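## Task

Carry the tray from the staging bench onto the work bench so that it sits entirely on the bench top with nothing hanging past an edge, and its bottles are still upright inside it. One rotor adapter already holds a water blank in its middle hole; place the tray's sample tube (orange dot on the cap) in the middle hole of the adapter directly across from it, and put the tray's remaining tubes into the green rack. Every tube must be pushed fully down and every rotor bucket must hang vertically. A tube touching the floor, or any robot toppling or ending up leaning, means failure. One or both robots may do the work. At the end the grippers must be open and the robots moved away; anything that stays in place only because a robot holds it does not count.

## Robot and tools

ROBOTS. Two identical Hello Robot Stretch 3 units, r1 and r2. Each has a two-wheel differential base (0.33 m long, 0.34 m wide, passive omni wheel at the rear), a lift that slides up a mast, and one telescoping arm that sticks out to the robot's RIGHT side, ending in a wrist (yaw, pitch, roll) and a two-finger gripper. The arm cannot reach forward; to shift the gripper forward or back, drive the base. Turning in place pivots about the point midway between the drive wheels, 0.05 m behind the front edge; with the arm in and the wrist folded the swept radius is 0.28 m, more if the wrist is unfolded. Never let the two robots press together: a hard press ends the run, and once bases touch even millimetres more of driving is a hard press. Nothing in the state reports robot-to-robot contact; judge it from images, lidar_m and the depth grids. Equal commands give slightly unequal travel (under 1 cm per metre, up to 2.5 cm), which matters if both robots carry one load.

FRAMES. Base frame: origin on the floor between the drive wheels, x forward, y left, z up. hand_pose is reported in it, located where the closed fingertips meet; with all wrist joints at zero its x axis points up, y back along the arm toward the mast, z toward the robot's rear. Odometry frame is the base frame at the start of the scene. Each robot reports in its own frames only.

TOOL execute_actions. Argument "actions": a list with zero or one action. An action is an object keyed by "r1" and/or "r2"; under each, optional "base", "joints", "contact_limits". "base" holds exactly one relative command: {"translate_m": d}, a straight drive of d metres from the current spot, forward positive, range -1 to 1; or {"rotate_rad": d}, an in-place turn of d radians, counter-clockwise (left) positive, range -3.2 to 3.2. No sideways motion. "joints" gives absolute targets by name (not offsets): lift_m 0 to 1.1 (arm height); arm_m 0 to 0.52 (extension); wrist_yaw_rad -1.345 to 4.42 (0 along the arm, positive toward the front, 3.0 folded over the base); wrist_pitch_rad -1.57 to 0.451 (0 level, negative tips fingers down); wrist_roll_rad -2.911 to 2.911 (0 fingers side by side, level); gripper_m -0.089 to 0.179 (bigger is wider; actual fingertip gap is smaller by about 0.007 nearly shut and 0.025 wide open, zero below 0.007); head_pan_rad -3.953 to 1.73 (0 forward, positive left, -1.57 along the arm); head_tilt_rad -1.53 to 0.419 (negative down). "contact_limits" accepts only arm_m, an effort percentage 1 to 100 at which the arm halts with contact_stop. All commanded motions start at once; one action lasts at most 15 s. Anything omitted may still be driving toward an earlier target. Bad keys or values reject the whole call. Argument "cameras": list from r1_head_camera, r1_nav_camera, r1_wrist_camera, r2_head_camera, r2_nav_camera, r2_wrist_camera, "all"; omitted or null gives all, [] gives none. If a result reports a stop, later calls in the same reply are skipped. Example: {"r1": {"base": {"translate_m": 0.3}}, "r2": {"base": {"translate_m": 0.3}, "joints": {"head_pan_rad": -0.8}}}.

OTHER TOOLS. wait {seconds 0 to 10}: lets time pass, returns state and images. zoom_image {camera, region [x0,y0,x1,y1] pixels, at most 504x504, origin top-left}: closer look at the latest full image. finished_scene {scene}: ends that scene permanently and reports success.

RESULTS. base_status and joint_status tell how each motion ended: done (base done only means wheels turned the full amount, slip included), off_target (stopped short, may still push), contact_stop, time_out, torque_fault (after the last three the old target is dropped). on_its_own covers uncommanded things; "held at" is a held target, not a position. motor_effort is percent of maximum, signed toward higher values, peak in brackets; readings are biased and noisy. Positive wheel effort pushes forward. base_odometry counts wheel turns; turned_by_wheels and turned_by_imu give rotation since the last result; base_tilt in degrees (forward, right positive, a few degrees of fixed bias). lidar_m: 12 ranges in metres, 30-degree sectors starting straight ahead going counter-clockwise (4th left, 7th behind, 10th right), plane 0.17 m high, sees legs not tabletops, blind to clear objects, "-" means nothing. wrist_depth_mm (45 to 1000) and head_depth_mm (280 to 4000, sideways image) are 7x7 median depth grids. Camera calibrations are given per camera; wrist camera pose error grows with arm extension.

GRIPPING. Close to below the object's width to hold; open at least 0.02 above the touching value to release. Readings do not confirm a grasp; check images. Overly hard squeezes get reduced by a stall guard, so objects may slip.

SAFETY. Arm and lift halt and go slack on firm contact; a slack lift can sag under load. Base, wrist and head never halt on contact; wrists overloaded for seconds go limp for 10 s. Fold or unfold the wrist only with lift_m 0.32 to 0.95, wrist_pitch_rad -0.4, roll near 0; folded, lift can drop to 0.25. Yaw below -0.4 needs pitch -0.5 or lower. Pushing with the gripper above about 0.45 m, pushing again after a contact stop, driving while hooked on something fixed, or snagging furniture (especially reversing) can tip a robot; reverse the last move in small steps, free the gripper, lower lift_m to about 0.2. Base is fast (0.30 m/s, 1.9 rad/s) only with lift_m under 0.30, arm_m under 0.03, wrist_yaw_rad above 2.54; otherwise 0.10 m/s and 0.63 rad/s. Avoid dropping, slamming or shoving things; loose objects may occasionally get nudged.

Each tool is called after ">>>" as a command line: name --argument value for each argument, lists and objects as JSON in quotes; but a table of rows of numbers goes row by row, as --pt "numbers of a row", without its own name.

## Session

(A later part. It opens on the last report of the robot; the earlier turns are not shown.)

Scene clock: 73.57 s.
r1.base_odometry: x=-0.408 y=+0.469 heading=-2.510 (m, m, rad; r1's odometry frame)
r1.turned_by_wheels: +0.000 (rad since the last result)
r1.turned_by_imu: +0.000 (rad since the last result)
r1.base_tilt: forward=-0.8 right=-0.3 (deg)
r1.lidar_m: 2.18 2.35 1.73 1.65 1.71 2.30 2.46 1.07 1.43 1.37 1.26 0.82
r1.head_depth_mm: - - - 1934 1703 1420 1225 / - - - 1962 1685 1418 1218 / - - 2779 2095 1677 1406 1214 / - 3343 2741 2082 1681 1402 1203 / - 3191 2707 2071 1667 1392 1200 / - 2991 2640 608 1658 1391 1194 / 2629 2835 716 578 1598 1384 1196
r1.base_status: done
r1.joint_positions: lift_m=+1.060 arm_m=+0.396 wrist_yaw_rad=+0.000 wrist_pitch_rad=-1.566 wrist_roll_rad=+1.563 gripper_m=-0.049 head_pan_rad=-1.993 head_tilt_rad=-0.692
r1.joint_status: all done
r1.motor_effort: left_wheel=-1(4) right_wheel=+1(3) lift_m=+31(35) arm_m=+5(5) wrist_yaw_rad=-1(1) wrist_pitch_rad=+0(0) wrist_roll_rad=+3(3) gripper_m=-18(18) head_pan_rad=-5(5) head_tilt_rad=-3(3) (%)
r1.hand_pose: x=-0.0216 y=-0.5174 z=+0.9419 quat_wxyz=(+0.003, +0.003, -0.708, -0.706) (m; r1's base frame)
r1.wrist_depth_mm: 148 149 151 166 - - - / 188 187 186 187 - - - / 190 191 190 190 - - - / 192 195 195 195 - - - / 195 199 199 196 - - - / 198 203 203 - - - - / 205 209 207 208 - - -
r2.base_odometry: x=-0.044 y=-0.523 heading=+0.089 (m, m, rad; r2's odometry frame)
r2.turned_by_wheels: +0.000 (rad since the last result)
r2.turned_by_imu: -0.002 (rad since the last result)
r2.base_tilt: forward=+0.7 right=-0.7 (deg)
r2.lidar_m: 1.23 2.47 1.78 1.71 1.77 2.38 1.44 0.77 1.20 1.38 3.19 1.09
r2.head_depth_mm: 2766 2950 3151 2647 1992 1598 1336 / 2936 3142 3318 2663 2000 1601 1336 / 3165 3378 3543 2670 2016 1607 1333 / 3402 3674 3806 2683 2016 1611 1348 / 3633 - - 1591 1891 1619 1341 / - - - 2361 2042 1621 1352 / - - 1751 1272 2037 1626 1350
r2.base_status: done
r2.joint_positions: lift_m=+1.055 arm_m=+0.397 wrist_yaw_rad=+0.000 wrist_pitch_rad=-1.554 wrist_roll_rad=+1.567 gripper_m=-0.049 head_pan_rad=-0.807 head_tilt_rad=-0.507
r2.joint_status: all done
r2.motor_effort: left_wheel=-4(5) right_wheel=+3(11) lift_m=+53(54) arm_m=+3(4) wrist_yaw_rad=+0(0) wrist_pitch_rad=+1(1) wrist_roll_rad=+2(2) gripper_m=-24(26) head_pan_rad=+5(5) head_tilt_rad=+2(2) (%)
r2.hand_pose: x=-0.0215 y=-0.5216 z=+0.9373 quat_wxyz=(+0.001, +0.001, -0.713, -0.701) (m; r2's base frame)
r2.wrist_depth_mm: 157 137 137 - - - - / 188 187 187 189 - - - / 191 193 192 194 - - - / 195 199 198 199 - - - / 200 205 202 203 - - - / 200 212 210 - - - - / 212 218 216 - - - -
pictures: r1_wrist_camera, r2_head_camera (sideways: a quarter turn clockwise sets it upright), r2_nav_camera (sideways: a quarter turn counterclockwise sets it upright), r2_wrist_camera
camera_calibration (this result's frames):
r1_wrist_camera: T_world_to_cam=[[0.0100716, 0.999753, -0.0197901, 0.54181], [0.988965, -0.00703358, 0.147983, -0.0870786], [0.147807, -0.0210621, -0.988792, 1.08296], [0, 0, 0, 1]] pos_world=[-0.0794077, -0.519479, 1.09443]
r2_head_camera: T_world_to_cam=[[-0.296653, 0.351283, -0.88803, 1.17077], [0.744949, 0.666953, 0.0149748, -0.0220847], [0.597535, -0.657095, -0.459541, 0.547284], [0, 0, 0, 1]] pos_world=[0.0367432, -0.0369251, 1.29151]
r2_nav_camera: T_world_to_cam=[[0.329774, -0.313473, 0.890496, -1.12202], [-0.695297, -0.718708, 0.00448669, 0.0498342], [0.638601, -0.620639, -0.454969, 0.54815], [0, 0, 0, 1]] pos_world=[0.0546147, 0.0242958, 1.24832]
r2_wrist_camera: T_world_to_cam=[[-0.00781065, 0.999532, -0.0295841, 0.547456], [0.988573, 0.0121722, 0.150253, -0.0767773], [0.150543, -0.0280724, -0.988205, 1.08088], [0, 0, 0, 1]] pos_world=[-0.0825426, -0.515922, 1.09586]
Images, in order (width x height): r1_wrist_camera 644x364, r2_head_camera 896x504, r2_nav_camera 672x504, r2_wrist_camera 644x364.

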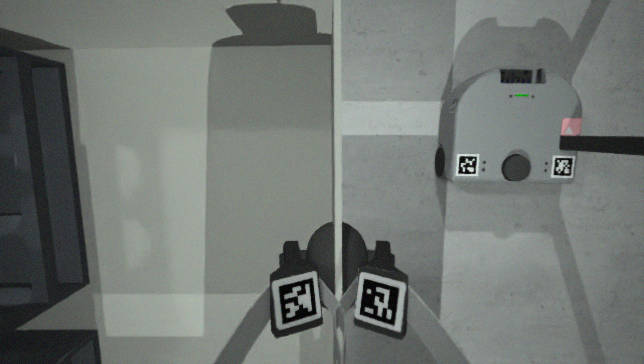

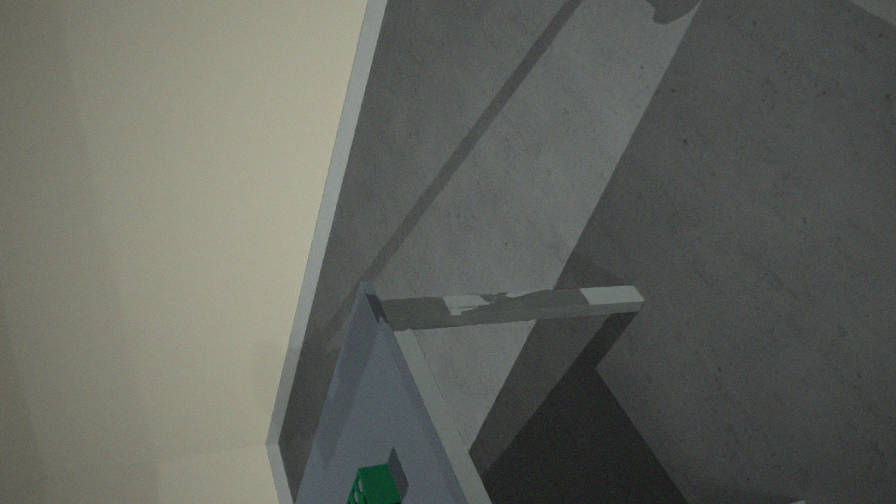

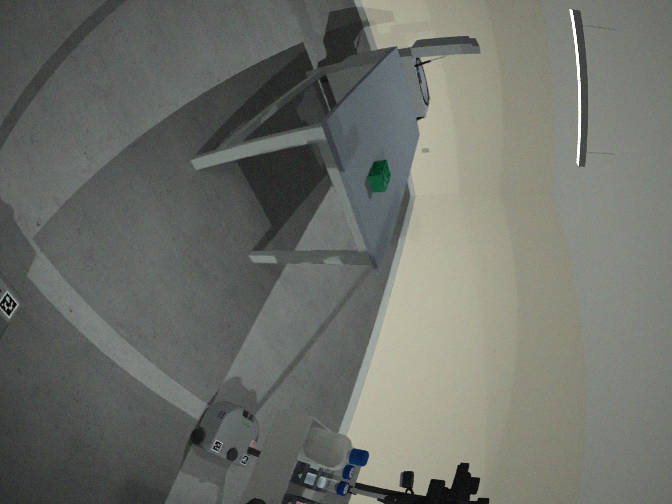

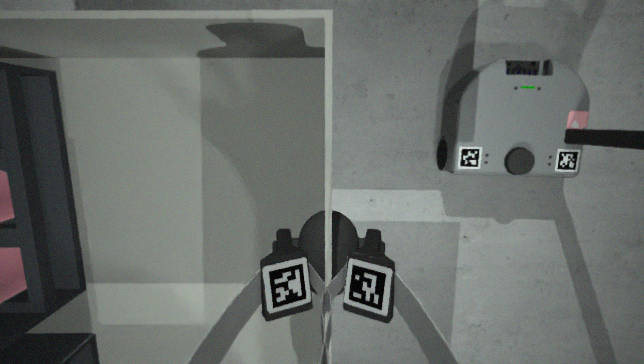

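>>> execute_actions --actions '[{"r1":{"base":{"translate_m":-0.6}},"r2":{"base":{"translate_m":0.6},"joints":{"arm_m":0.39}}}]' --cameras '["r1_wrist_camera","r2_wrist_camera"]'

>>> execute_actions --actions '[{"r1":{"base":{"translate_m":-0.5},"joints":{"arm_m":0.37}},"r2":{"base":{"translate_m":0.5},"joints":{"arm_m":0.41}}}]' --cameras '["r1_wrist_camera","r2_wrist_camera"]'

Scene clock: 83.73 s.
r1.base_odometry: x=+0.076 y=+0.823 heading=-2.510 (m, m, rad; r1's odometry frame)
r1.turned_by_wheels: +0.000 (rad since the last result)
r1.turned_by_imu: +0.000 (rad since the last result)
r1.base_tilt: forward=-0.8 right=-0.3 (deg)
r1.lidar_m: 1.41 2.35 1.71 1.64 1.69 2.29 1.87 0.56 0.56 1.37 3.21 1.39
r1.head_depth_mm: - - - 845 761 1433 1220 / - - - 838 755 942 1214 / - - 1139 890 1642 1409 1167 / - 3415 1129 1940 1600 1396 1210 / - 3180 2486 1927 1611 1395 1203 / - 3011 2656 693 1653 1390 1199 / 2646 2826 716 580 1600 1378 1196
r1.base_status: done
r1.joint_positions: lift_m=+1.060 arm_m=+0.396 wrist_yaw_rad=+0.000 wrist_pitch_rad=-1.560 wrist_roll_rad=+1.563 gripper_m=-0.049 head_pan_rad=-1.993 head_tilt_rad=-0.692
r1.joint_status: not commanded
r1.motor_effort: left_wheel=-1(4) right_wheel=+2(1) lift_m=+32(33) arm_m=+5(6) wrist_yaw_rad=+0(0) wrist_pitch_rad=-3(4) wrist_roll_rad=+3(4) gripper_m=-19(19) head_pan_rad=-4(5) head_tilt_rad=-3(3) (%)
r1.hand_pose: x=-0.0216 y=-0.5189 z=+0.9418 quat_wxyz=(+0.003, +0.003, -0.711, -0.704) (m; r1's base frame)
r1.wrist_depth_mm: 148 149 150 167 - - - / 188 188 186 185 - - - / 190 192 191 191 - - - / 192 195 195 195 - - - / 196 199 200 196 - - - / 198 203 202 - - - - / 204 208 208 208 - - -
r2.base_odometry: x=+0.553 y=-0.470 heading=+0.089 (m, m, rad; r2's odometry frame)
r2.turned_by_wheels: +0.000 (rad since the last result)
r2.turned_by_imu: -0.002 (rad since the last result)
r2.base_tilt: forward=+0.7 right=-0.7 (deg)
r2.lidar_m: 1.17 2.50 1.80 1.72 1.78 2.39 1.35 1.34 3.20 1.38 1.06 0.54
r2.head_depth_mm: 2766 2914 3119 2438 1939 1600 1332 / 2912 3129 3348 1117 1272 1481 1331 / 3133 3358 3568 1126 907 1607 1339 / 3325 3649 3774 1125 844 1541 1344 / 3644 - - 1084 845 716 809 / - - - 1139 849 696 1320 / - - 1746 1147 851 1502 1259
r2.base_status: done
r2.joint_positions: lift_m=+1.055 arm_m=+0.390 wrist_yaw_rad=+0.000 wrist_pitch_rad=-1.546 wrist_roll_rad=+1.567 gripper_m=-0.049 head_pan_rad=-0.807 head_tilt_rad=-0.507
r2.joint_status: all done
r2.motor_effort: left_wheel=-3(4) right_wheel=+2(10) lift_m=+53(53) arm_m=-1(1) wrist_yaw_rad=+1(1) wrist_pitch_rad=-2(3) wrist_roll_rad=+2(2) gripper_m=-24(25) head_pan_rad=+5(5) head_tilt_rad=+2(2) (%)
r2.hand_pose: x=-0.0215 y=-0.5172 z=+0.9371 quat_wxyz=(+0.001, +0.001, -0.716, -0.699) (m; r2's base frame)
r2.wrist_depth_mm: 155 136 136 - - - - / 188 188 186 189 - - - / 191 194 193 193 - - - / 197 199 198 200 - - - / 200 206 203 204 - - - / 199 211 210 - - - - / 214 217 218 - - - -
pictures: r1_wrist_camera, r2_wrist_camera
camera_calibration (this result's frames):
r1_wrist_camera: T_world_to_cam=[[0.0100697, 0.999614, -0.0259114, 0.54907], [0.988965, -0.00612541, 0.148026, -0.0866395], [0.14781, -0.0271161, -0.988644, 1.07951], [0, 0, 0, 1]] pos_world=[-0.0794075, -0.520116, 1.0943]
r2_wrist_camera: T_world_to_cam=[[-0.00781754, 0.999263, -0.0375817, 0.550384], [0.988573, 0.0133809, 0.150148, -0.0760842], [0.15054, -0.0359784, -0.987949, 1.07652], [0, 0, 0, 1]] pos_world=[-0.082543, -0.510229, 1.09566]
Images, in order (width x height): r1_wrist_camera 644x364, r2_wrist_camera 644x364.

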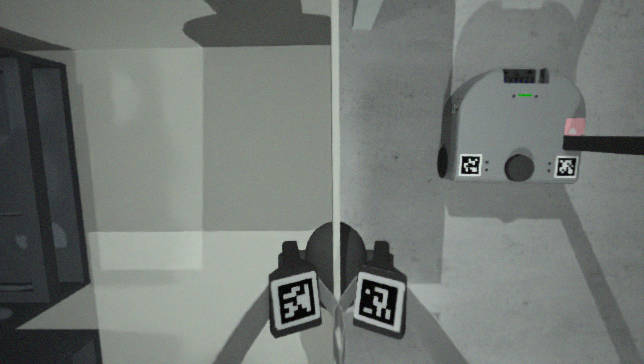

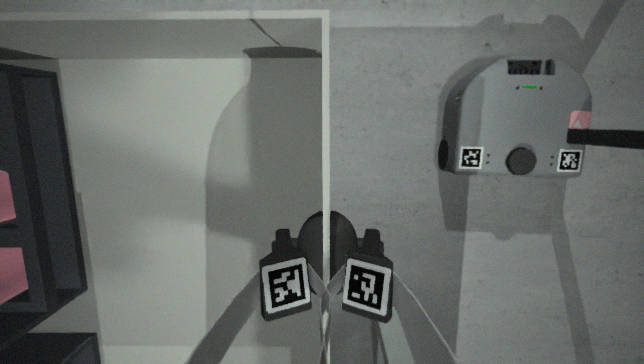

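Scene clock: 90.20 s.
r1.base_odometry: x=+0.480 y=+1.119 heading=-2.511 (m, m, rad; r1's odometry frame)
r1.turned_by_wheels: +0.000 (rad since the last result)
r1.turned_by_imu: +0.000 (rad since the last result)
r1.base_tilt: forward=-0.7 right=-0.3 (deg)
r1.lidar_m: 1.88 2.36 1.71 1.64 1.68 2.28 1.56 1.38 1.09 0.40 3.23 2.11
r1.head_depth_mm: - - - 842 768 1429 1222 / - - - 836 737 1416 1221 / - - 1135 858 691 1399 1212 / - - 1126 854 687 1360 1205 / - 3199 1124 848 684 1308 1206 / - 3033 1064 582 679 610 1197 / - 2885 698 561 675 580 1192
r1.base_status: done
r1.joint_positions: lift_m=+1.060 arm_m=+0.370 wrist_yaw_rad=+0.000 wrist_pitch_rad=-1.556 wrist_roll_rad=+1.563 gripper_m=-0.049 head_pan_rad=-1.993 head_tilt_rad=-0.692
r1.joint_status: all done
r1.motor_effort: left_wheel=-1(4) right_wheel=+1(4) lift_m=+32(32) arm_m=-5(6) wrist_yaw_rad=+0(0) wrist_pitch_rad=-5(5) wrist_roll_rad=+4(3) gripper_m=-17(18) head_pan_rad=-5(5) head_tilt_rad=-3(4) (%)
r1.hand_pose: x=-0.0216 y=-0.4947 z=+0.9417 quat_wxyz=(+0.003, +0.003, -0.712, -0.702) (m; r1's base frame)
r1.wrist_depth_mm: 147 148 151 167 311 - - / 189 188 188 187 318 - - / 191 192 191 190 326 - - / 193 196 195 194 332 - - / 196 200 198 197 337 - - / 200 205 202 - 343 - - / 200 208 209 208 - - -
r2.base_odometry: x=+1.051 y=-0.425 heading=+0.089 (m, m, rad; r2's odometry frame)
r2.turned_by_wheels: +0.000 (rad since the last result)
r2.turned_by_imu: -0.002 (rad since the last result)
r2.base_tilt: forward=+0.8 right=-0.8 (deg)
r2.lidar_m: 1.12 2.52 1.81 1.73 1.79 2.40 1.84 2.05 3.21 0.31 0.32 0.44
r2.head_depth_mm: 2760 2910 3127 1114 834 664 552 / 2911 3105 3289 1114 838 668 555 / 3126 3356 3533 1124 839 670 556 / 3345 3604 3792 1131 841 672 570 / 3641 - - 1135 846 675 1257 / 3678 - - 1139 849 677 1348 / 3380 3595 3646 1147 853 1494 1293
r2.base_status: done
r2.joint_positions: lift_m=+1.055 arm_m=+0.410 wrist_yaw_rad=+0.000 wrist_pitch_rad=-1.540 wrist_roll_rad=+1.567 gripper_m=-0.049 head_pan_rad=-0.807 head_tilt_rad=-0.507
r2.joint_status: all done
r2.motor_effort: left_wheel=-3(1) right_wheel=+1(9) lift_m=+53(53) arm_m=+4(4) wrist_yaw_rad=+0(1) wrist_pitch_rad=-5(5) wrist_roll_rad=+2(2) gripper_m=-24(24) head_pan_rad=+5(5) head_tilt_rad=+3(2) (%)
r2.hand_pose: x=-0.0215 y=-0.5382 z=+0.9370 quat_wxyz=(+0.001, +0.001, -0.718, -0.696) (m; r2's base frame)
r2.wrist_depth_mm: 153 135 135 - - - - / 188 189 188 189 - - - / 192 194 194 194 336 325 332 / 197 199 200 200 338 338 335 / 201 207 205 202 347 344 - / 201 212 210 - 355 353 - / 213 218 218 291 370 367 -
pictures: r1_wrist_camera, r2_wrist_camera
camera_calibration (this result's frames):
r1_wrist_camera: T_world_to_cam=[[0.010035, 0.99951, -0.0296506, 0.528338], [0.988964, -0.00553726, 0.14805, -0.0862105], [0.147813, -0.030809, -0.988535, 1.07816], [0, 0, 0, 1]] pos_world=[-0.079408, -0.49534, 1.09422]
r2_wrist_camera: T_world_to_cam=[[-0.00782451, 0.999036, -0.0432054, 0.576454], [0.988573, 0.0142326, 0.150069, -0.0752559], [0.150539, -0.0415374, -0.987731, 1.07248], [0, 0, 0, 1]] pos_world=[-0.0825433, -0.530279, 1.09552]
Images, in order (width x height): r1_wrist_camera 644x364, r2_wrist_camera 644x364.

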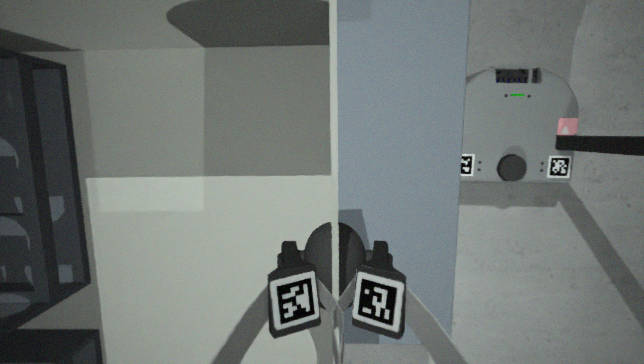

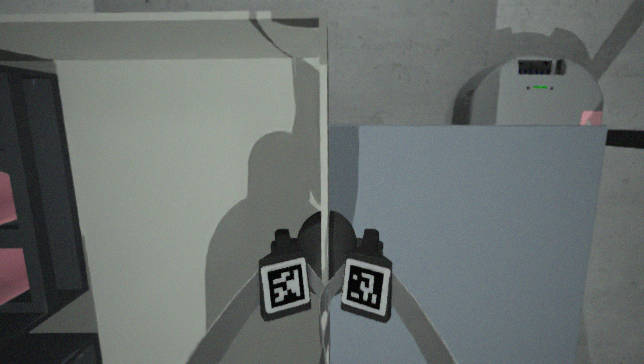

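>>> execute_actions --actions '[{"r1":{"base":{"translate_m":-0.55},"joints":{"arm_m":0.35}},"r2":{"base":{"translate_m":0.55},"joints":{"arm_m":0.443}}}]' --cameras '["r1_wrist_camera","r2_wrist_camera","r1_nav_camera"]'

Scene clock: 98.13 s.
r1.base_odometry: x=+0.924 y=+1.443 heading=-2.511 (m, m, rad; r1's odometry frame)
r1.turned_by_wheels: +0.000 (rad since the last result)
r1.turned_by_imu: -0.001 (rad since the last result)
r1.base_tilt: forward=-0.7 right=-0.2 (deg)
r1.lidar_m: 2.42 2.35 1.70 1.62 1.67 2.26 1.60 0.87 1.10 1.06 1.09 0.73
r1.head_depth_mm: - - - 844 1461 1419 1223 / - - - 839 740 1422 1220 / - - 1136 860 709 1403 1211 / - - 1130 855 687 1374 1209 / - 3218 1121 847 683 1328 1195 / 2789 3036 1060 560 677 613 1195 / - 2864 673 634 659 592 1192
r1.base_status: done
r1.joint_positions: lift_m=+1.060 arm_m=+0.350 wrist_yaw_rad=+0.002 wrist_pitch_rad=-1.566 wrist_roll_rad=+1.563 gripper_m=-0.049 head_pan_rad=-1.993 head_tilt_rad=-0.692
r1.joint_status: all done
r1.motor_effort: left_wheel=-2(4) right_wheel=+3(6) lift_m=+32(31) arm_m=-2(6) wrist_yaw_rad=-2(1) wrist_pitch_rad=+0(5) wrist_roll_rad=+3(3) gripper_m=-20(19) head_pan_rad=-5(4) head_tilt_rad=-4(3) (%)
r1.hand_pose: x=-0.0216 y=-0.4718 z=+0.9420 quat_wxyz=(+0.004, +0.003, -0.708, -0.706) (m; r1's base frame)
r1.wrist_depth_mm: 146 146 149 152 311 - - / 187 188 186 186 318 - - / 187 190 191 190 327 - - / 189 195 195 192 335 - - / 193 199 199 197 344 - - / 197 203 204 - - - - / 203 207 206 208 353 - -
r2.base_odometry: x=+1.599 y=-0.376 heading=+0.089 (m, m, rad; r2's odometry frame)
r2.turned_by_wheels: +0.000 (rad since the last result)
r2.turned_by_imu: -0.001 (rad since the last result)
r2.base_tilt: forward=+0.8 right=-0.8 (deg)
r2.lidar_m: 1.33 2.55 1.83 1.75 1.80 2.42 2.39 0.44 0.31 0.30 0.31 0.42
r2.head_depth_mm: 2714 2894 3144 1117 834 665 553 / 2888 3091 3280 1117 836 667 556 / 3102 3329 3532 1121 839 670 556 / 3321 3593 3833 1130 843 672 558 / 3415 3621 3783 1132 843 673 602 / 3115 3286 3366 1350 850 676 1323 / 2867 3018 1628 1284 852 720 1146
r2.base_status: done
r2.joint_positions: lift_m=+1.055 arm_m=+0.443 wrist_yaw_rad=+0.001 wrist_pitch_rad=-1.554 wrist_roll_rad=+1.567 gripper_m=-0.049 head_pan_rad=-0.807 head_tilt_rad=-0.507
r2.joint_status: all done
r2.motor_effort: left_wheel=-4(5) right_wheel=+5(8) lift_m=+53(52) arm_m=+5(6) wrist_yaw_rad=-1(0) wrist_pitch_rad=+1(5) wrist_roll_rad=+2(2) gripper_m=-27(25) head_pan_rad=+5(4) head_tilt_rad=+3(3) (%)
r2.hand_pose: x=-0.0216 y=-0.5674 z=+0.9373 quat_wxyz=(+0.002, +0.001, -0.713, -0.701) (m; r2's base frame)
r2.wrist_depth_mm: 140 133 135 156 316 311 310 / 187 189 186 188 323 322 320 / 189 192 192 192 329 327 326 / 196 199 198 197 341 336 336 / 198 203 203 201 348 343 347 / 196 211 209 - 355 355 357 / 214 217 215 216 372 367 365
pictures: r1_nav_camera (sideways: a quarter turn counterclockwise sets it upright), r1_wrist_camera, r2_wrist_camera
camera_calibration (this result's frames):
r1_nav_camera: T_world_to_cam=[[-0.271967, -0.572603, 0.773408, -0.964649], [-0.918547, 0.394074, -0.0312472, 0.0982679], [-0.286888, -0.71891, -0.633138, 0.786408], [0, 0, 0, 1]] pos_world=[0.0535216, -0.0257292, 1.24704]
r1_wrist_camera: T_world_to_cam=[[0.00863747, 0.999775, -0.0193836, 0.495901], [0.988974, -0.00567514, 0.14798, -0.086083], [0.147836, -0.020448, -0.9888, 1.08423], [0, 0, 0, 1]] pos_world=[-0.0794377, -0.474108, 1.09443]
r2_wrist_camera: T_world_to_cam=[[-0.00884781, 0.999534, -0.029213, 0.592785], [0.98856, 0.0131422, 0.150257, -0.0756556], [0.150571, -0.0275494, -0.988215, 1.07991], [0, 0, 0, 1]] pos_world=[-0.082569, -0.561763, 1.09587]
Images, in order (width x height): r1_nav_camera 672x504, r1_wrist_camera 644x364, r2_wrist_camera 644x364.

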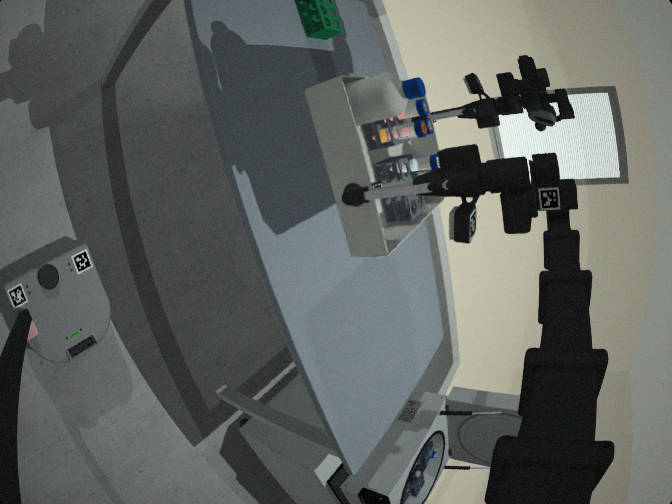

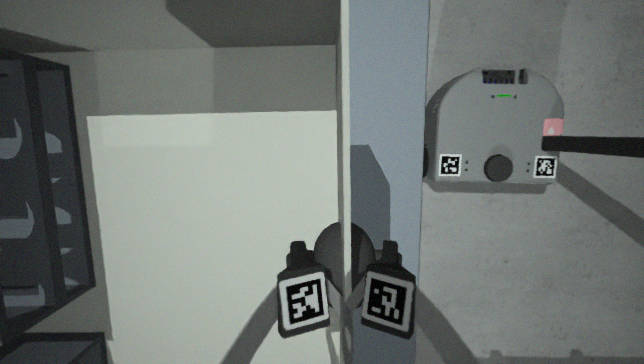

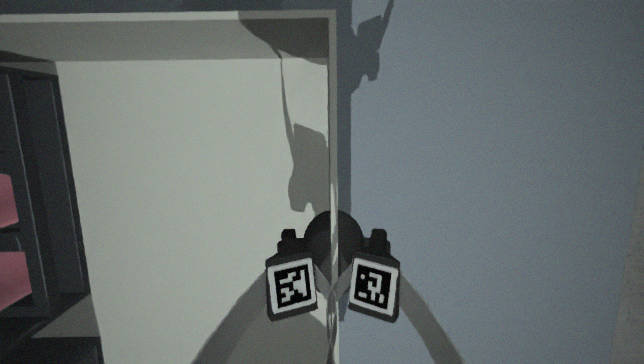

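>>> execute_actions --actions '[{"r1":{"joints":{"lift_m":0.935}},"r2":{"joints":{"lift_m":0.931}}}]' --cameras '[]'

>>> execute_actions --actions '[{"r1":{"joints":{"lift_m":0.924}},"r2":{"joints":{"lift_m":0.92}}}]' --cameras '[]'

>>> execute_actions --actions '[{"r1":{"joints":{"gripper_m":0.04}},"r2":{"joints":{"gripper_m":0.04}}}]' --cameras '[]'

>>> execute_actions --actions '[{"r1":{"joints":{"lift_m":1.1,"head_pan_rad":-1.3,"head_tilt_rad":-0.75}},"r2":{"joints":{"lift_m":1.1,"head_pan_rad":-1.9,"head_tilt_rad":-0.7}}}]' --cameras '["r1_wrist_camera","r1_head_camera","r2_head_camera"]'

>>> execute_actions --actions '[{"r1":{"joints":{"arm_m":0.05},"base":{"rotate_rad":-0.5}},"r2":{"joints":{"arm_m":0.0}}}]' --cameras '["r1_head_camera","r2_head_camera"]'

Scene clock: 104.60 s.
r1.base_odometry: x=+0.924 y=+1.443 heading=-2.511 (m, m, rad; r1's odometry frame)
r1.turned_by_wheels: +0.000 (rad since the last result)
r1.turned_by_imu: +0.000 (rad since the last result)
r1.base_tilt: forward=-0.7 right=-0.3 (deg)
r1.lidar_m: 2.42 2.35 1.69 1.62 1.68 2.26 1.60 0.87 1.10 1.06 1.09 0.73
r1.head_depth_mm: 3419 3714 1165 876 746 - - / 3310 3658 1150 898 - - - / 3121 3467 1139 928 - - 1188 / 3022 3342 1187 - - 1371 1211 / 2899 3199 - 796 667 1331 1198 / 2756 2977 1013 755 629 611 1195 / 2631 2869 - 739 624 593 1191
r1.base_status: not commanded
r1.joint_positions: lift_m=+0.935 arm_m=+0.350 wrist_yaw_rad=+0.002 wrist_pitch_rad=-1.566 wrist_roll_rad=+1.563 gripper_m=-0.049 head_pan_rad=-1.993 head_tilt_rad=-0.692
r1.joint_status: all done
r1.motor_effort: left_wheel=-1(1) right_wheel=+3(3) lift_m=+28(26) arm_m=-2(2) wrist_yaw_rad=-2(2) wrist_pitch_rad=+0(0) wrist_roll_rad=+3(3) gripper_m=-21(21) head_pan_rad=-5(4) head_tilt_rad=-4(3) (%)
r1.hand_pose: x=-0.0216 y=-0.4718 z=+0.8172 quat_wxyz=(+0.004, +0.003, -0.708, -0.706) (m; r1's base frame)
r1.wrist_depth_mm: 145 147 149 151 195 895 888 / 188 188 187 187 198 199 912 / 188 192 191 189 203 203 928 / 190 194 195 193 208 976 945 / 195 199 197 197 212 977 992 / 196 203 202 - 217 - - / 202 207 206 207 224 - -
r2.base_odometry: x=+1.599 y=-0.376 heading=+0.089 (m, m, rad; r2's odometry frame)
r2.turned_by_wheels: +0.000 (rad since the last result)
r2.turned_by_imu: +0.000 (rad since the last result)
r2.base_tilt: forward=+0.6 right=-0.8 (deg)
r2.lidar_m: 1.32 2.55 1.83 1.75 1.80 2.43 2.39 0.44 0.31 0.30 0.31 0.41
r2.head_depth_mm: 2707 2888 3093 1111 834 665 553 / 2889 3086 3330 1114 835 667 554 / 3106 3333 3519 1124 838 670 556 / 3362 3607 3738 1128 842 672 557 / 3400 3620 3734 1135 845 673 602 / 3096 3295 3367 1350 849 675 1314 / 2853 3044 1624 1283 851 721 1147
r2.base_status: not commanded
r2.joint_positions: lift_m=+0.931 arm_m=+0.443 wrist_yaw_rad=+0.001 wrist_pitch_rad=-1.554 wrist_roll_rad=+1.567 gripper_m=-0.049 head_pan_rad=-0.807 head_tilt_rad=-0.507
r2.joint_status: all done
r2.motor_effort: left_wheel=-4(5) right_wheel=+5(5) lift_m=+29(49) arm_m=+5(5) wrist_yaw_rad=+0(0) wrist_pitch_rad=+1(1) wrist_roll_rad=+2(2) gripper_m=-25(26) head_pan_rad=+5(5) head_tilt_rad=+2(2) (%)
r2.hand_pose: x=-0.0216 y=-0.5674 z=+0.8133 quat_wxyz=(+0.002, +0.001, -0.713, -0.702) (m; r2's base frame)
r2.wrist_depth_mm: 132 133 135 156 196 196 194 / 187 188 187 187 200 201 198 / 189 193 193 193 207 205 204 / 196 197 199 199 211 211 209 / 199 203 204 201 218 216 214 / 201 211 209 - 223 223 222 / 214 217 216 216 231 228 227
pictures: none
No camera images: the call's "cameras" was empty. Leave "cameras" out to get every camera's image.

Scene clock: 105.37 s.
r1.base_odometry: x=+0.924 y=+1.443 heading=-2.511 (m, m, rad; r1's odometry frame)
r1.turned_by_wheels: +0.000 (rad since the last result)
r1.turned_by_imu: +0.000 (rad since the last result)
r1.base_tilt: forward=-0.8 right=-0.2 (deg)
r1.lidar_m: 2.42 2.35 1.69 1.62 1.68 2.26 1.59 0.87 1.10 1.06 1.09 0.74
r1.head_depth_mm: 3419 3692 1165 873 764 - - / 3336 3637 1154 870 - - - / 3156 3459 1138 922 - - 1182 / 2996 3355 1180 - - 1373 1209 / 2878 3213 1235 793 666 1330 1199 / 2766 3029 - 764 637 611 1195 / 2624 2846 - 743 667 593 1192
r1.base_status: not commanded
r1.joint_positions: lift_m=+0.924 arm_m=+0.350 wrist_yaw_rad=+0.002 wrist_pitch_rad=-1.566 wrist_roll_rad=+1.563 gripper_m=-0.049 head_pan_rad=-1.993 head_tilt_rad=-0.692
r1.joint_status: all done
r1.motor_effort: left_wheel=-2(2) right_wheel=+3(3) lift_m=+28(28) arm_m=-2(2) wrist_yaw_rad=-2(2) wrist_pitch_rad=+0(0) wrist_roll_rad=+3(3) gripper_m=-20(20) head_pan_rad=-5(5) head_tilt_rad=-3(3) (%)
r1.hand_pose: x=-0.0216 y=-0.4718 z=+0.8062 quat_wxyz=(+0.004, +0.003, -0.708, -0.706) (m; r1's base frame)
r1.wrist_depth_mm: 146 147 150 152 185 895 884 / 185 186 185 186 188 188 914 / 188 190 190 189 193 191 942 / 190 195 193 193 197 587 945 / 195 200 198 197 202 956 966 / 195 204 203 - 206 - - / 201 207 207 209 212 - -
r2.base_odometry: x=+1.599 y=-0.376 heading=+0.089 (m, m, rad; r2's odometry frame)
r2.turned_by_wheels: +0.000 (rad since the last result)
r2.turned_by_imu: +0.000 (rad since the last result)
r2.base_tilt: forward=+0.7 right=-0.8 (deg)
r2.lidar_m: 1.32 2.55 1.82 1.75 1.81 2.42 2.38 0.44 0.31 0.30 0.31 0.42
r2.head_depth_mm: 2712 2912 3080 1114 833 665 554 / 2917 3102 3304 1116 836 667 555 / 3100 3291 3532 1126 842 669 556 / 3351 3584 3778 1133 841 671 557 / 3416 3581 3733 1134 847 674 602 / 3082 3294 3351 1351 851 674 1323 / 2861 3038 1628 1285 851 719 1143
r2.base_status: not commanded
r2.joint_positions: lift_m=+0.920 arm_m=+0.443 wrist_yaw_rad=+0.001 wrist_pitch_rad=-1.554 wrist_roll_rad=+1.567 gripper_m=-0.049 head_pan_rad=-0.807 head_tilt_rad=-0.507
r2.joint_status: all done
r2.motor_effort: left_wheel=-4(4) right_wheel=+5(5) lift_m=+28(29) arm_m=+5(5) wrist_yaw_rad=+0(1) wrist_pitch_rad=+1(1) wrist_roll_rad=+2(2) gripper_m=-26(27) head_pan_rad=+5(5) head_tilt_rad=+2(2) (%)
r2.hand_pose: x=-0.0216 y=-0.5673 z=+0.8023 quat_wxyz=(+0.002, +0.001, -0.713, -0.702) (m; r2's base frame)
r2.wrist_depth_mm: 132 133 135 155 185 185 184 / 187 188 187 188 192 190 189 / 190 194 193 193 195 194 193 / 196 199 197 199 201 198 199 / 199 204 203 201 206 204 204 / 196 210 208 - 212 211 211 / 215 217 215 217 218 215 215
pictures: none
No camera images: the call's "cameras" was empty. Leave "cameras" out to get every camera's image.

Scene clock: 106.77 s.
r1.base_odometry: x=+0.924 y=+1.443 heading=-2.511 (m, m, rad; r1's odometry frame)
r1.turned_by_wheels: +0.000 (rad since the last result)
r1.turned_by_imu: +0.000 (rad since the last result)
r1.base_tilt: forward=-0.7 right=-0.3 (deg)
r1.lidar_m: 2.42 2.35 1.69 1.62 1.67 2.26 1.60 0.87 1.10 1.06 1.09 0.74
r1.head_depth_mm: 3422 3683 1167 874 763 - - / 3275 3655 1154 872 - - - / 3160 3488 1146 925 - - 1191 / 2991 3389 1176 - - 1366 1203 / 2868 3211 1232 794 664 1331 1199 / 2760 2999 - 761 635 613 1198 / 2641 2852 - 739 669 593 1190
r1.base_status: not commanded
r1.joint_positions: lift_m=+0.924 arm_m=+0.350 wrist_yaw_rad=+0.002 wrist_pitch_rad=-1.565 wrist_roll_rad=+1.563 gripper_m=+0.040 head_pan_rad=-1.993 head_tilt_rad=-0.692
r1.joint_status: all done
r1.motor_effort: left_wheel=-2(2) right_wheel=+2(3) lift_m=+26(28) arm_m=-1(1) wrist_yaw_rad=-1(1) wrist_pitch_rad=+0(1) wrist_roll_rad=+3(4) gripper_m=+1(79) head_pan_rad=-5(4) head_tilt_rad=-3(3) (%)
r1.hand_pose: x=-0.0216 y=-0.4722 z=+0.8062 quat_wxyz=(+0.004, +0.003, -0.709, -0.705) (m; r1's base frame)
r1.wrist_depth_mm: 146 149 152 154 185 878 846 / 188 187 187 187 188 188 914 / 188 193 193 190 192 192 893 / 193 198 196 195 198 198 932 / 195 200 199 200 202 976 968 / 188 206 204 205 - - - / 200 210 212 210 210 - -
r2.base_odometry: x=+1.599 y=-0.376 heading=+0.089 (m, m, rad; r2's odometry frame)
r2.turned_by_wheels: +0.000 (rad since the last result)
r2.turned_by_imu: +0.000 (rad since the last result)
r2.base_tilt: forward=+0.7 right=-0.8 (deg)
r2.lidar_m: 1.32 2.54 1.82 1.75 1.80 2.42 2.38 0.44 0.31 0.30 0.31 0.42
r2.head_depth_mm: 2694 2899 3081 1116 832 665 552 / 2869 3125 3326 1120 835 669 555 / 3093 3322 3495 1127 839 670 556 / 3330 3617 3811 1128 844 672 558 / 3378 3646 3728 1134 844 674 602 / 3124 3325 3341 1354 848 675 1321 / 2854 3012 1625 1282 852 720 1147
r2.base_status: not commanded
r2.joint_positions: lift_m=+0.920 arm_m=+0.443 wrist_yaw_rad=+0.001 wrist_pitch_rad=-1.553 wrist_roll_rad=+1.567 gripper_m=+0.040 head_pan_rad=-0.807 head_tilt_rad=-0.507
r2.joint_status: all done
r2.motor_effort: left_wheel=-3(5) right_wheel=+2(5) lift_m=+28(28) arm_m=+3(5) wrist_yaw_rad=+0(1) wrist_pitch_rad=+1(0) wrist_roll_rad=+2(2) gripper_m=+0(95) head_pan_rad=+4(5) head_tilt_rad=+2(2) (%)
r2.hand_pose: x=-0.0216 y=-0.5677 z=+0.8023 quat_wxyz=(+0.002, +0.001, -0.713, -0.701) (m; r2's base frame)
r2.wrist_depth_mm: 135 136 137 158 187 184 185 / 189 191 190 190 191 191 189 / 194 197 194 193 196 195 194 / 198 201 200 201 201 200 199 / 200 206 205 204 204 206 204 / 184 213 - 211 - 211 210 / 205 218 219 216 219 217 216
pictures: none
No camera images: the call's "cameras" was empty. Leave "cameras" out to get every camera's image.

Scene clock: 109.23 s.
r1.base_odometry: x=+0.924 y=+1.443 heading=-2.511 (m, m, rad; r1's odometry frame)
r1.turned_by_wheels: +0.000 (rad since the last result)
r1.turned_by_imu: +0.000 (rad since the last result)
r1.base_tilt: forward=-0.7 right=-0.2 (deg)
r1.lidar_m: 2.42 2.34 1.70 1.62 1.67 2.26 1.60 0.87 1.10 1.06 1.09 0.73
r1.head_depth_mm: 2573 - 799 750 622 603 1200 / 661 2924 1050 755 631 1289 1194 / 2678 2991 928 757 630 1313 1189 / 2784 3107 1023 603 634 1331 1178 / 2887 3123 1020 794 647 1355 1177 / 2938 3208 1006 790 665 1346 1172 / 3018 3222 917 785 681 1341 1168
r1.base_status: not commanded
r1.joint_positions: lift_m=+1.100 arm_m=+0.350 wrist_yaw_rad=+0.002 wrist_pitch_rad=-1.564 wrist_roll_rad=+1.563 gripper_m=+0.040 head_pan_rad=-1.307 head_tilt_rad=-0.741
r1.joint_status: all done
r1.motor_effort: left_wheel=-1(2) right_wheel=+2(2) lift_m=+26(30) arm_m=-2(2) wrist_yaw_rad=-1(1) wrist_pitch_rad=-1(1) wrist_roll_rad=+3(3) gripper_m=+1(1) head_pan_rad=+5(55) head_tilt_rad=-4(8) (%)
r1.hand_pose: x=-0.0216 y=-0.4724 z=+0.9822 quat_wxyz=(+0.004, +0.003, -0.709, -0.705) (m; r1's base frame)
r1.wrist_depth_mm: 353 354 350 353 349 - - / 361 346 356 360 356 - - / 334 337 360 361 365 - - / 265 315 374 371 373 - - / 383 339 384 379 - - - / 392 330 380 389 - - - / 401 338 380 333 - - -
r2.base_odometry: x=+1.599 y=-0.376 heading=+0.089 (m, m, rad; r2's odometry frame)
r2.turned_by_wheels: +0.000 (rad since the last result)
r2.turned_by_imu: +0.000 (rad since the last result)
r2.base_tilt: forward=+0.6 right=-0.8 (deg)
r2.lidar_m: 1.32 2.55 1.83 1.75 1.80 2.42 2.38 0.44 0.31 0.30 0.31 0.42
r2.head_depth_mm: 3133 3425 2585 829 679 598 1205 / 2997 3260 1076 821 680 574 1207 / 2865 3181 1078 811 682 575 1160 / 2783 3068 1085 837 685 576 1141 / 2668 2972 1087 840 684 577 519 / 2590 2881 1050 810 685 577 499 / 2524 2790 857 790 665 579 500
r2.base_status: not commanded
r2.joint_positions: lift_m=+1.100 arm_m=+0.443 wrist_yaw_rad=+0.001 wrist_pitch_rad=-1.553 wrist_roll_rad=+1.567 gripper_m=+0.040 head_pan_rad=-1.893 head_tilt_rad=-0.691
r2.joint_status: all done
r2.motor_effort: left_wheel=-3(3) right_wheel=+2(2) lift_m=+46(48) arm_m=+3(4) wrist_yaw_rad=+1(0) wrist_pitch_rad=+0(0) wrist_roll_rad=+2(2) gripper_m=+1(0) head_pan_rad=-4(52) head_tilt_rad=-2(14) (%)
r2.hand_pose: x=-0.0216 y=-0.5679 z=+0.9816 quat_wxyz=(+0.002, +0.001, -0.713, -0.701) (m; r2's base frame)
r2.wrist_depth_mm: 365 360 359 361 359 356 357 / 373 369 368 368 365 365 366 / 355 345 377 376 376 374 374 / 394 315 384 386 386 382 388 / 400 331 401 398 396 393 - / 414 342 - 400 - 402 - / 427 323 396 332 417 413 -
pictures: r1_head_camera (sideways: a quarter turn clockwise sets it upright), r1_wrist_camera, r2_head_camera (sideways: a quarter turn clockwise sets it upright)
camera_calibration (this result's frames):
r1_head_camera: T_world_to_cam=[[-0.212735, 0.628319, -0.748304, 0.999537], [0.962115, 0.268349, -0.048198, 0.0582158], [0.170523, -0.730208, -0.661602, 0.821236], [0, 0, 0, 1]] pos_world=[0.0165865, -0.0439764, 1.29409]
r1_wrist_camera: T_world_to_cam=[[0.00870416, 0.999732, -0.0214661, 0.499233], [0.988973, -0.00543276, 0.147995, -0.0919447], [0.147839, -0.0225176, -0.988755, 1.12299], [0, 0, 0, 1]] pos_world=[-0.0794364, -0.474311, 1.13469]
r2_head_camera: T_world_to_cam=[[0.221317, 0.572783, -0.789264, 1.03883], [0.936691, -0.350052, 0.008618, -0.0149756], [-0.271347, -0.741204, -0.613993, 0.753535], [0, 0, 0, 1]] pos_world=[-0.0114136, -0.041743, 1.2827]
Images, in order (width x height): r1_head_camera 896x504, r1_wrist_camera 644x364, r2_head_camera 896x504.

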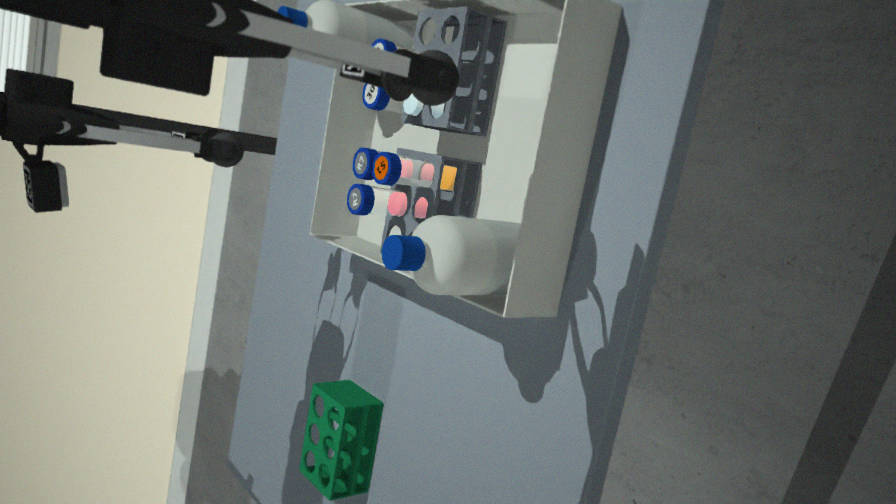

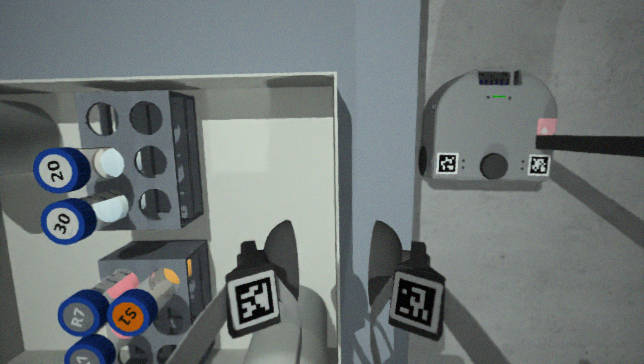

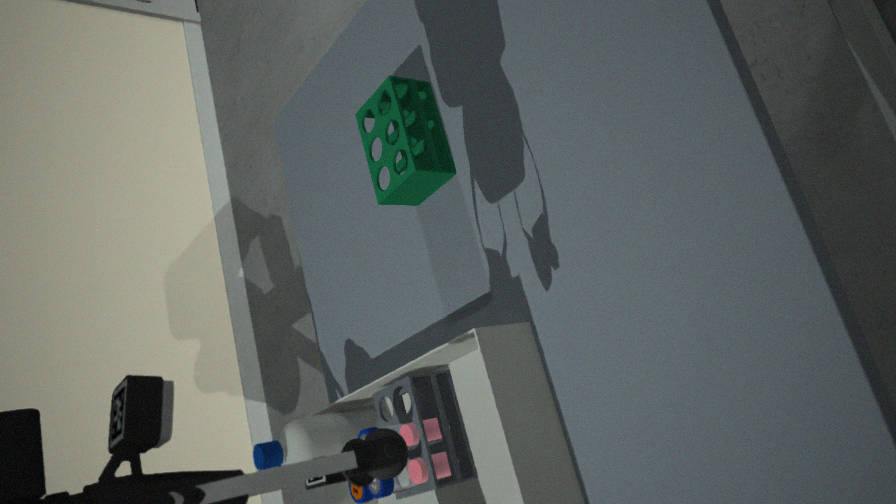

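Scene clock: 113.67 s.
r1.base_odometry: x=+0.924 y=+1.443 heading=-3.011 (m, m, rad; r1's odometry frame)
r1.turned_by_wheels: -0.500 (rad since the last result)
r1.turned_by_imu: -0.501 (rad since the last result)
r1.base_tilt: forward=-0.7 right=-0.3 (deg)
r1.lidar_m: 0.74 2.42 2.30 1.69 1.63 1.68 2.31 1.46 0.87 1.10 1.06 1.10
r1.head_depth_mm: 3035 3373 1099 - - - 1176 / 2981 3223 1047 - - 1428 - / 2909 3187 1041 820 659 1372 1210 / 2801 3118 1031 800 641 1333 1180 / 2779 3025 906 762 627 1320 1176 / 2704 2934 889 744 620 1299 1174 / 2600 2870 996 722 610 1264 1163
r1.base_status: done
r1.joint_positions: lift_m=+1.100 arm_m=+0.050 wrist_yaw_rad=+0.001 wrist_pitch_rad=-1.564 wrist_roll_rad=+1.563 gripper_m=+0.040 head_pan_rad=-1.307 head_tilt_rad=-0.741
r1.joint_status: all done
r1.motor_effort: left_wheel=+0(5) right_wheel=-1(7) lift_m=+26(26) arm_m=-6(7) wrist_yaw_rad=-1(1) wrist_pitch_rad=-1(1) wrist_roll_rad=+4(3) gripper_m=-1(1) head_pan_rad=+4(5) head_tilt_rad=-4(3) (%)
r1.hand_pose: x=-0.0216 y=-0.1729 z=+0.9822 quat_wxyz=(+0.003, +0.003, -0.709, -0.705) (m; r1's base frame)
r1.wrist_depth_mm: - - - - - - - / - - - - - - - / 376 - - - - - - / 380 - - - - - - / 390 - - - - - - / 392 396 - - - - - / 360 406 - - - - -
r2.base_odometry: x=+1.599 y=-0.376 heading=+0.089 (m, m, rad; r2's odometry frame)
r2.turned_by_wheels: +0.000 (rad since the last result)
r2.turned_by_imu: +0.000 (rad since the last result)
r2.base_tilt: forward=+0.8 right=-0.8 (deg)
r2.lidar_m: 1.32 2.55 1.83 1.75 1.80 2.42 2.38 0.44 0.31 0.30 0.31 0.42
r2.head_depth_mm: - - - - - 1309 1206 / - - - - - - 1202 / - - - - - 562 1163 / - - - - - - 1147 / - - - - - - - / - - - - - - - / - - - - - - -
r2.base_status: not commanded
r2.joint_positions: lift_m=+1.100 arm_m=+0.000 wrist_yaw_rad=+0.001 wrist_pitch_rad=-1.552 wrist_roll_rad=+1.567 gripper_m=+0.040 head_pan_rad=-1.893 head_tilt_rad=-0.691
r2.joint_status: all done
r2.motor_effort: left_wheel=-3(3) right_wheel=+1(2) lift_m=+45(45) arm_m=-1(2) wrist_yaw_rad=+0(0) wrist_pitch_rad=+0(0) wrist_roll_rad=+2(2) gripper_m=+0(0) head_pan_rad=-4(4) head_tilt_rad=-3(3) (%)
r2.hand_pose: x=-0.0216 y=-0.1256 z=+0.9816 quat_wxyz=(+0.002, +0.001, -0.713, -0.701) (m; r2's base frame)
r2.wrist_depth_mm: 369 363 - - - - - / 378 376 - - - - - / 387 381 - - - - - / 396 395 - - - - - / 406 409 - - - - - / 419 419 - - - - - / 428 430 - - - - -
pictures: r1_head_camera (sideways: a quarter turn clockwise sets it upright), r2_head_camera (sideways: a quarter turn clockwise sets it upright)
camera_calibration (this result's frames):
r1_head_camera: T_world_to_cam=[[-0.213041, 0.628492, -0.748072, 0.999235], [0.962009, 0.26873, -0.0481951, 0.0582126], [0.170739, -0.729919, -0.661866, 0.821577], [0, 0, 0, 1]] pos_world=[0.0166024, -0.0439698, 1.29408]
r2_head_camera: T_world_to_cam=[[0.221465, 0.572906, -0.789134, 1.03866], [0.936632, -0.350208, 0.00861042, -0.0149654], [-0.271428, -0.741035, -0.614161, 0.753754], [0, 0, 0, 1]] pos_world=[-0.0114192, -0.0417363, 1.28269]
Images, in order (width x height): r1_head_camera 896x504, r2_head_camera 896x504.

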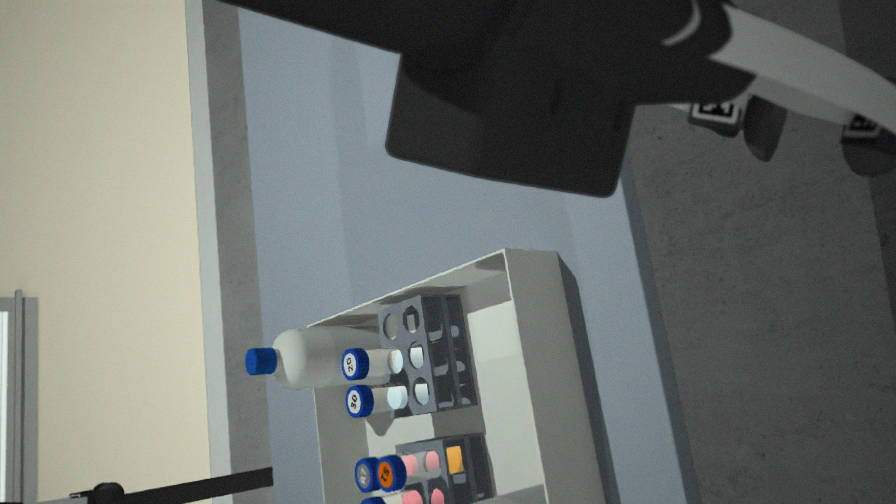

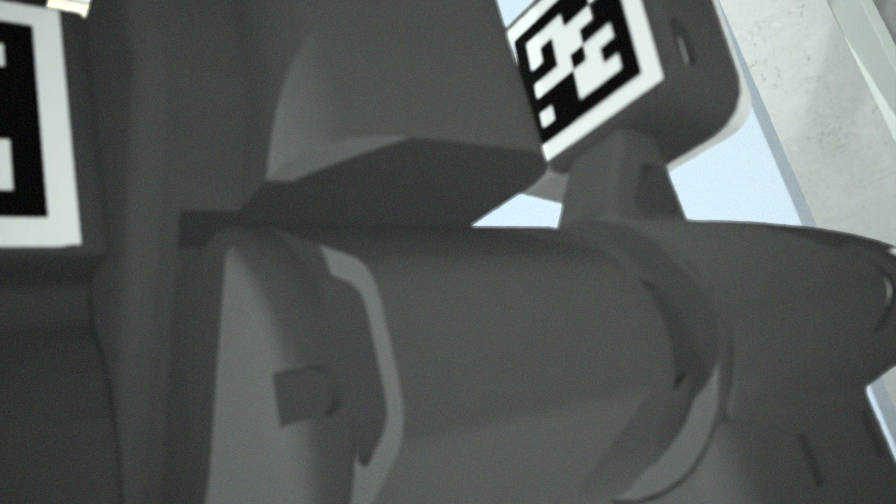

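>>> execute_actions --actions '[{"r1":{"base":{"translate_m":0.27},"joints":{"gripper_m":0.065}},"r2":{"base":{"translate_m":-0.6}}}]' --cameras '[]'

>>> execute_actions --actions '[{"r1":{"base":{"rotate_rad":0.5},"joints":{"arm_m":0.3,"head_pan_rad":-1.57}}}]' --cameras '["r1_wrist_camera","r1_head_camera"]'

Scene clock: 125.10 s.
r1.base_odometry: x=+0.657 y=+1.408 heading=-3.010 (m, m, rad; r1's odometry frame)
r1.turned_by_wheels: +0.000 (rad since the last result)
r1.turned_by_imu: +0.002 (rad since the last result)
r1.base_tilt: forward=-0.7 right=-0.3 (deg)
r1.lidar_m: 0.47 2.16 2.49 1.82 1.78 1.83 2.51 1.05 1.05 0.96 0.92 0.96
r1.head_depth_mm: 2931 3274 1099 - - - 1177 / 2828 3152 1007 - - 574 1210 / 2767 3075 1034 715 536 556 1159 / 2714 3010 1031 674 504 543 1136 / 2647 2929 1018 791 636 552 1114 / 2584 2873 1009 788 650 552 506 / 2520 2803 999 787 646 549 494
r1.base_status: done
r1.joint_positions: lift_m=+1.100 arm_m=+0.050 wrist_yaw_rad=+0.001 wrist_pitch_rad=-1.564 wrist_roll_rad=+1.563 gripper_m=+0.065 head_pan_rad=-1.307 head_tilt_rad=-0.741
r1.joint_status: all done
r1.motor_effort: left_wheel=+2(5) right_wheel=-2(2) lift_m=+27(27) arm_m=-7(6) wrist_yaw_rad=-1(1) wrist_pitch_rad=-1(1) wrist_roll_rad=+4(4) gripper_m=+1(80) head_pan_rad=+5(5) head_tilt_rad=-3(4) (%)
r1.hand_pose: x=-0.0216 y=-0.1729 z=+0.9822 quat_wxyz=(+0.003, +0.003, -0.709, -0.705) (m; r1's base frame)
r1.wrist_depth_mm: 354 - - - - - - / 350 362 - - - - - / 345 368 - - - - - / 379 371 - - - - - / 379 359 389 - - - - / 364 320 - - - - - / 249 314 404 908 - - -
r2.base_odometry: x=+1.002 y=-0.430 heading=+0.089 (m, m, rad; r2's odometry frame)
r2.turned_by_wheels: +0.000 (rad since the last result)
r2.turned_by_imu: -0.001 (rad since the last result)
r2.base_tilt: forward=+0.7 right=-0.9 (deg)
r2.lidar_m: 1.12 2.53 1.81 1.73 1.79 2.39 1.79 2.00 3.20 0.31 0.33 0.44
r2.head_depth_mm: - - - - - 1331 1206 / - - - - - - 1206 / - - - - - 1365 1210 / - - - - - - 1186 / - - - - - - - / - - - - - - - / - - - - - - -
r2.base_status: done
r2.joint_positions: lift_m=+1.100 arm_m=+0.000 wrist_yaw_rad=+0.001 wrist_pitch_rad=-1.552 wrist_roll_rad=+1.567 gripper_m=+0.040 head_pan_rad=-1.893 head_tilt_rad=-0.691
r2.joint_status: not commanded
r2.motor_effort: left_wheel=-2(8) right_wheel=+1(4) lift_m=+45(45) arm_m=-1(1) wrist_yaw_rad=+0(0) wrist_pitch_rad=+0(0) wrist_roll_rad=+2(2) gripper_m=+0(0) head_pan_rad=-4(4) head_tilt_rad=-3(3) (%)
r2.hand_pose: x=-0.0216 y=-0.1256 z=+0.9816 quat_wxyz=(+0.002, +0.001, -0.713, -0.701) (m; r2's base frame)
r2.wrist_depth_mm: - - - - - - - / - - - - - - - / - - - - - - - / 399 395 893 - - - - / 407 408 - - - - - / 421 415 - - - - - / 437 427 - - - - -
pictures: none
No camera images: the call's "cameras" was empty. Leave "cameras" out to get every camera's image.

Scene clock: 128.17 s.
r1.base_odometry: x=+0.657 y=+1.408 heading=-2.511 (m, m, rad; r1's odometry frame)
r1.turned_by_wheels: +0.500 (rad since the last result)
r1.turned_by_imu: +0.501 (rad since the last result)
r1.base_tilt: forward=-0.8 right=-0.4 (deg)
r1.lidar_m: 2.16 2.53 1.83 1.75 1.81 2.46 1.22 1.04 0.96 0.92 0.95 0.46
r1.head_depth_mm: 2649 2927 1060 703 650 540 1133 / 2688 2868 1049 675 493 537 1131 / - 2997 1039 802 585 537 1120 / 2577 - 1027 776 655 556 1117 / 2600 2932 1023 795 654 554 1117 / 2615 2901 1014 746 650 551 1109 / 2612 2816 1000 721 645 548 1109
r1.base_status: done
r1.joint_positions: lift_m=+1.100 arm_m=+0.300 wrist_yaw_rad=+0.000 wrist_pitch_rad=-1.563 wrist_roll_rad=+1.564 gripper_m=+0.065 head_pan_rad=-1.563 head_tilt_rad=-0.741
r1.joint_status: all done
r1.motor_effort: left_wheel=-1(5) right_wheel=+1(4) lift_m=+27(26) arm_m=+6(5) wrist_yaw_rad=+0(1) wrist_pitch_rad=-2(1) wrist_roll_rad=+3(4) gripper_m=+0(1) head_pan_rad=-4(34) head_tilt_rad=-4(3) (%)
r1.hand_pose: x=-0.0215 y=-0.4221 z=+0.9822 quat_wxyz=(+0.003, +0.002, -0.710, -0.705) (m; r1's base frame)
r1.wrist_depth_mm: 351 353 290 354 347 - - / 354 356 301 354 187 359 - / 354 368 345 359 236 367 - / 381 380 379 373 374 - - / 385 382 381 382 378 - - / 399 397 - 390 387 - - / 411 389 404 400 397 - -
r2.base_odometry: x=+1.002 y=-0.430 heading=+0.089 (m, m, rad; r2's odometry frame)
r2.turned_by_wheels: +0.000 (rad since the last result)
r2.turned_by_imu: +0.000 (rad since the last result)
r2.base_tilt: forward=+0.7 right=-0.8 (deg)
r2.lidar_m: 1.12 2.53 1.80 1.73 1.79 2.40 1.78 2.00 3.20 0.31 0.33 0.44
r2.head_depth_mm: - - - - - 1324 1200 / - - - - - - 1209 / - - - - - 1373 1207 / - - - - - - 1189 / - - - - - - - / - - - - - - - / - - - - - - -
r2.base_status: not commanded
r2.joint_positions: lift_m=+1.100 arm_m=+0.000 wrist_yaw_rad=+0.001 wrist_pitch_rad=-1.552 wrist_roll_rad=+1.567 gripper_m=+0.040 head_pan_rad=-1.893 head_tilt_rad=-0.691
r2.joint_status: not commanded
r2.motor_effort: left_wheel=-2(2) right_wheel=+1(1) lift_m=+45(46) arm_m=-1(1) wrist_yaw_rad=+0(0) wrist_pitch_rad=+0(0) wrist_roll_rad=+2(2) gripper_m=+0(1) head_pan_rad=-4(4) head_tilt_rad=-3(3) (%)
r2.hand_pose: x=-0.0216 y=-0.1256 z=+0.9816 quat_wxyz=(+0.002, +0.001, -0.713, -0.701) (m; r2's base frame)
r2.wrist_depth_mm: - - - - - - - / - - - - - - - / - - - - - - - / 398 391 889 - - - - / 408 410 - - - - - / 420 419 - - - - - / 427 427 - - - - -
pictures: r1_head_camera (sideways: a quarter turn clockwise sets it upright), r1_wrist_camera
camera_calibration (this result's frames):
r1_head_camera: T_world_to_cam=[[-0.0466911, 0.662135, -0.747929, 0.998034], [0.99871, 0.0159873, -0.0481933, 0.0579863], [-0.0199531, -0.749214, -0.662027, 0.822951], [0, 0, 0, 1]] pos_world=[0.00510821, -0.0451941, 1.29407]
r1_wrist_camera: T_world_to_cam=[[0.0108692, 0.999684, -0.0226712, 0.450188], [0.988959, -0.00739605, 0.148007, -0.0925473], [0.147792, -0.0240296, -0.988726, 1.12342], [0, 0, 0, 1]] pos_world=[-0.0794011, -0.423735, 1.13466]
Images, in order (width x height): r1_head_camera 896x504, r1_wrist_camera 644x364.

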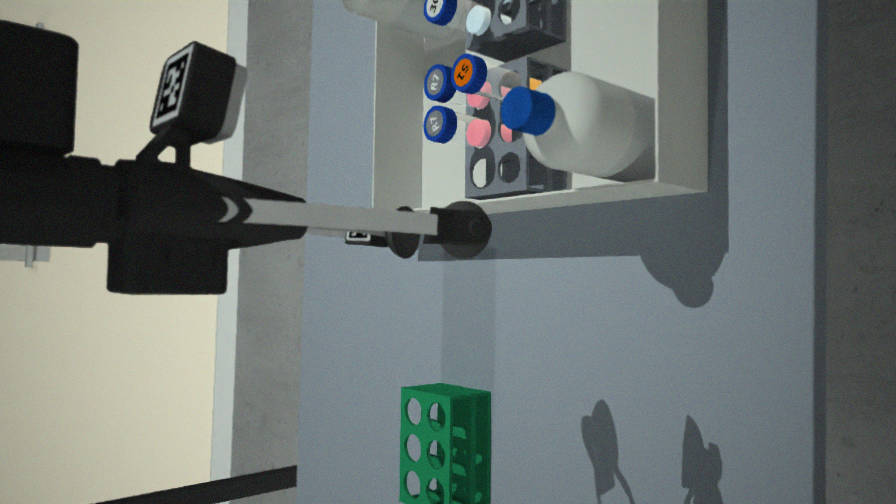

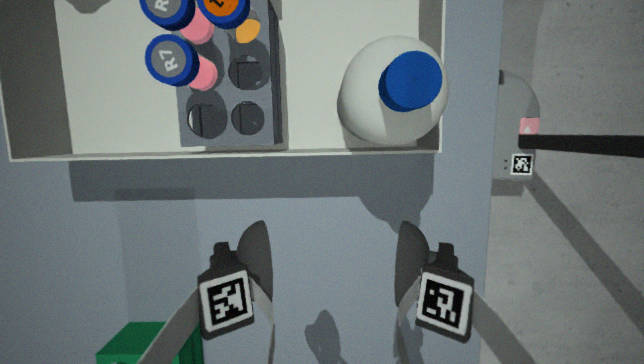

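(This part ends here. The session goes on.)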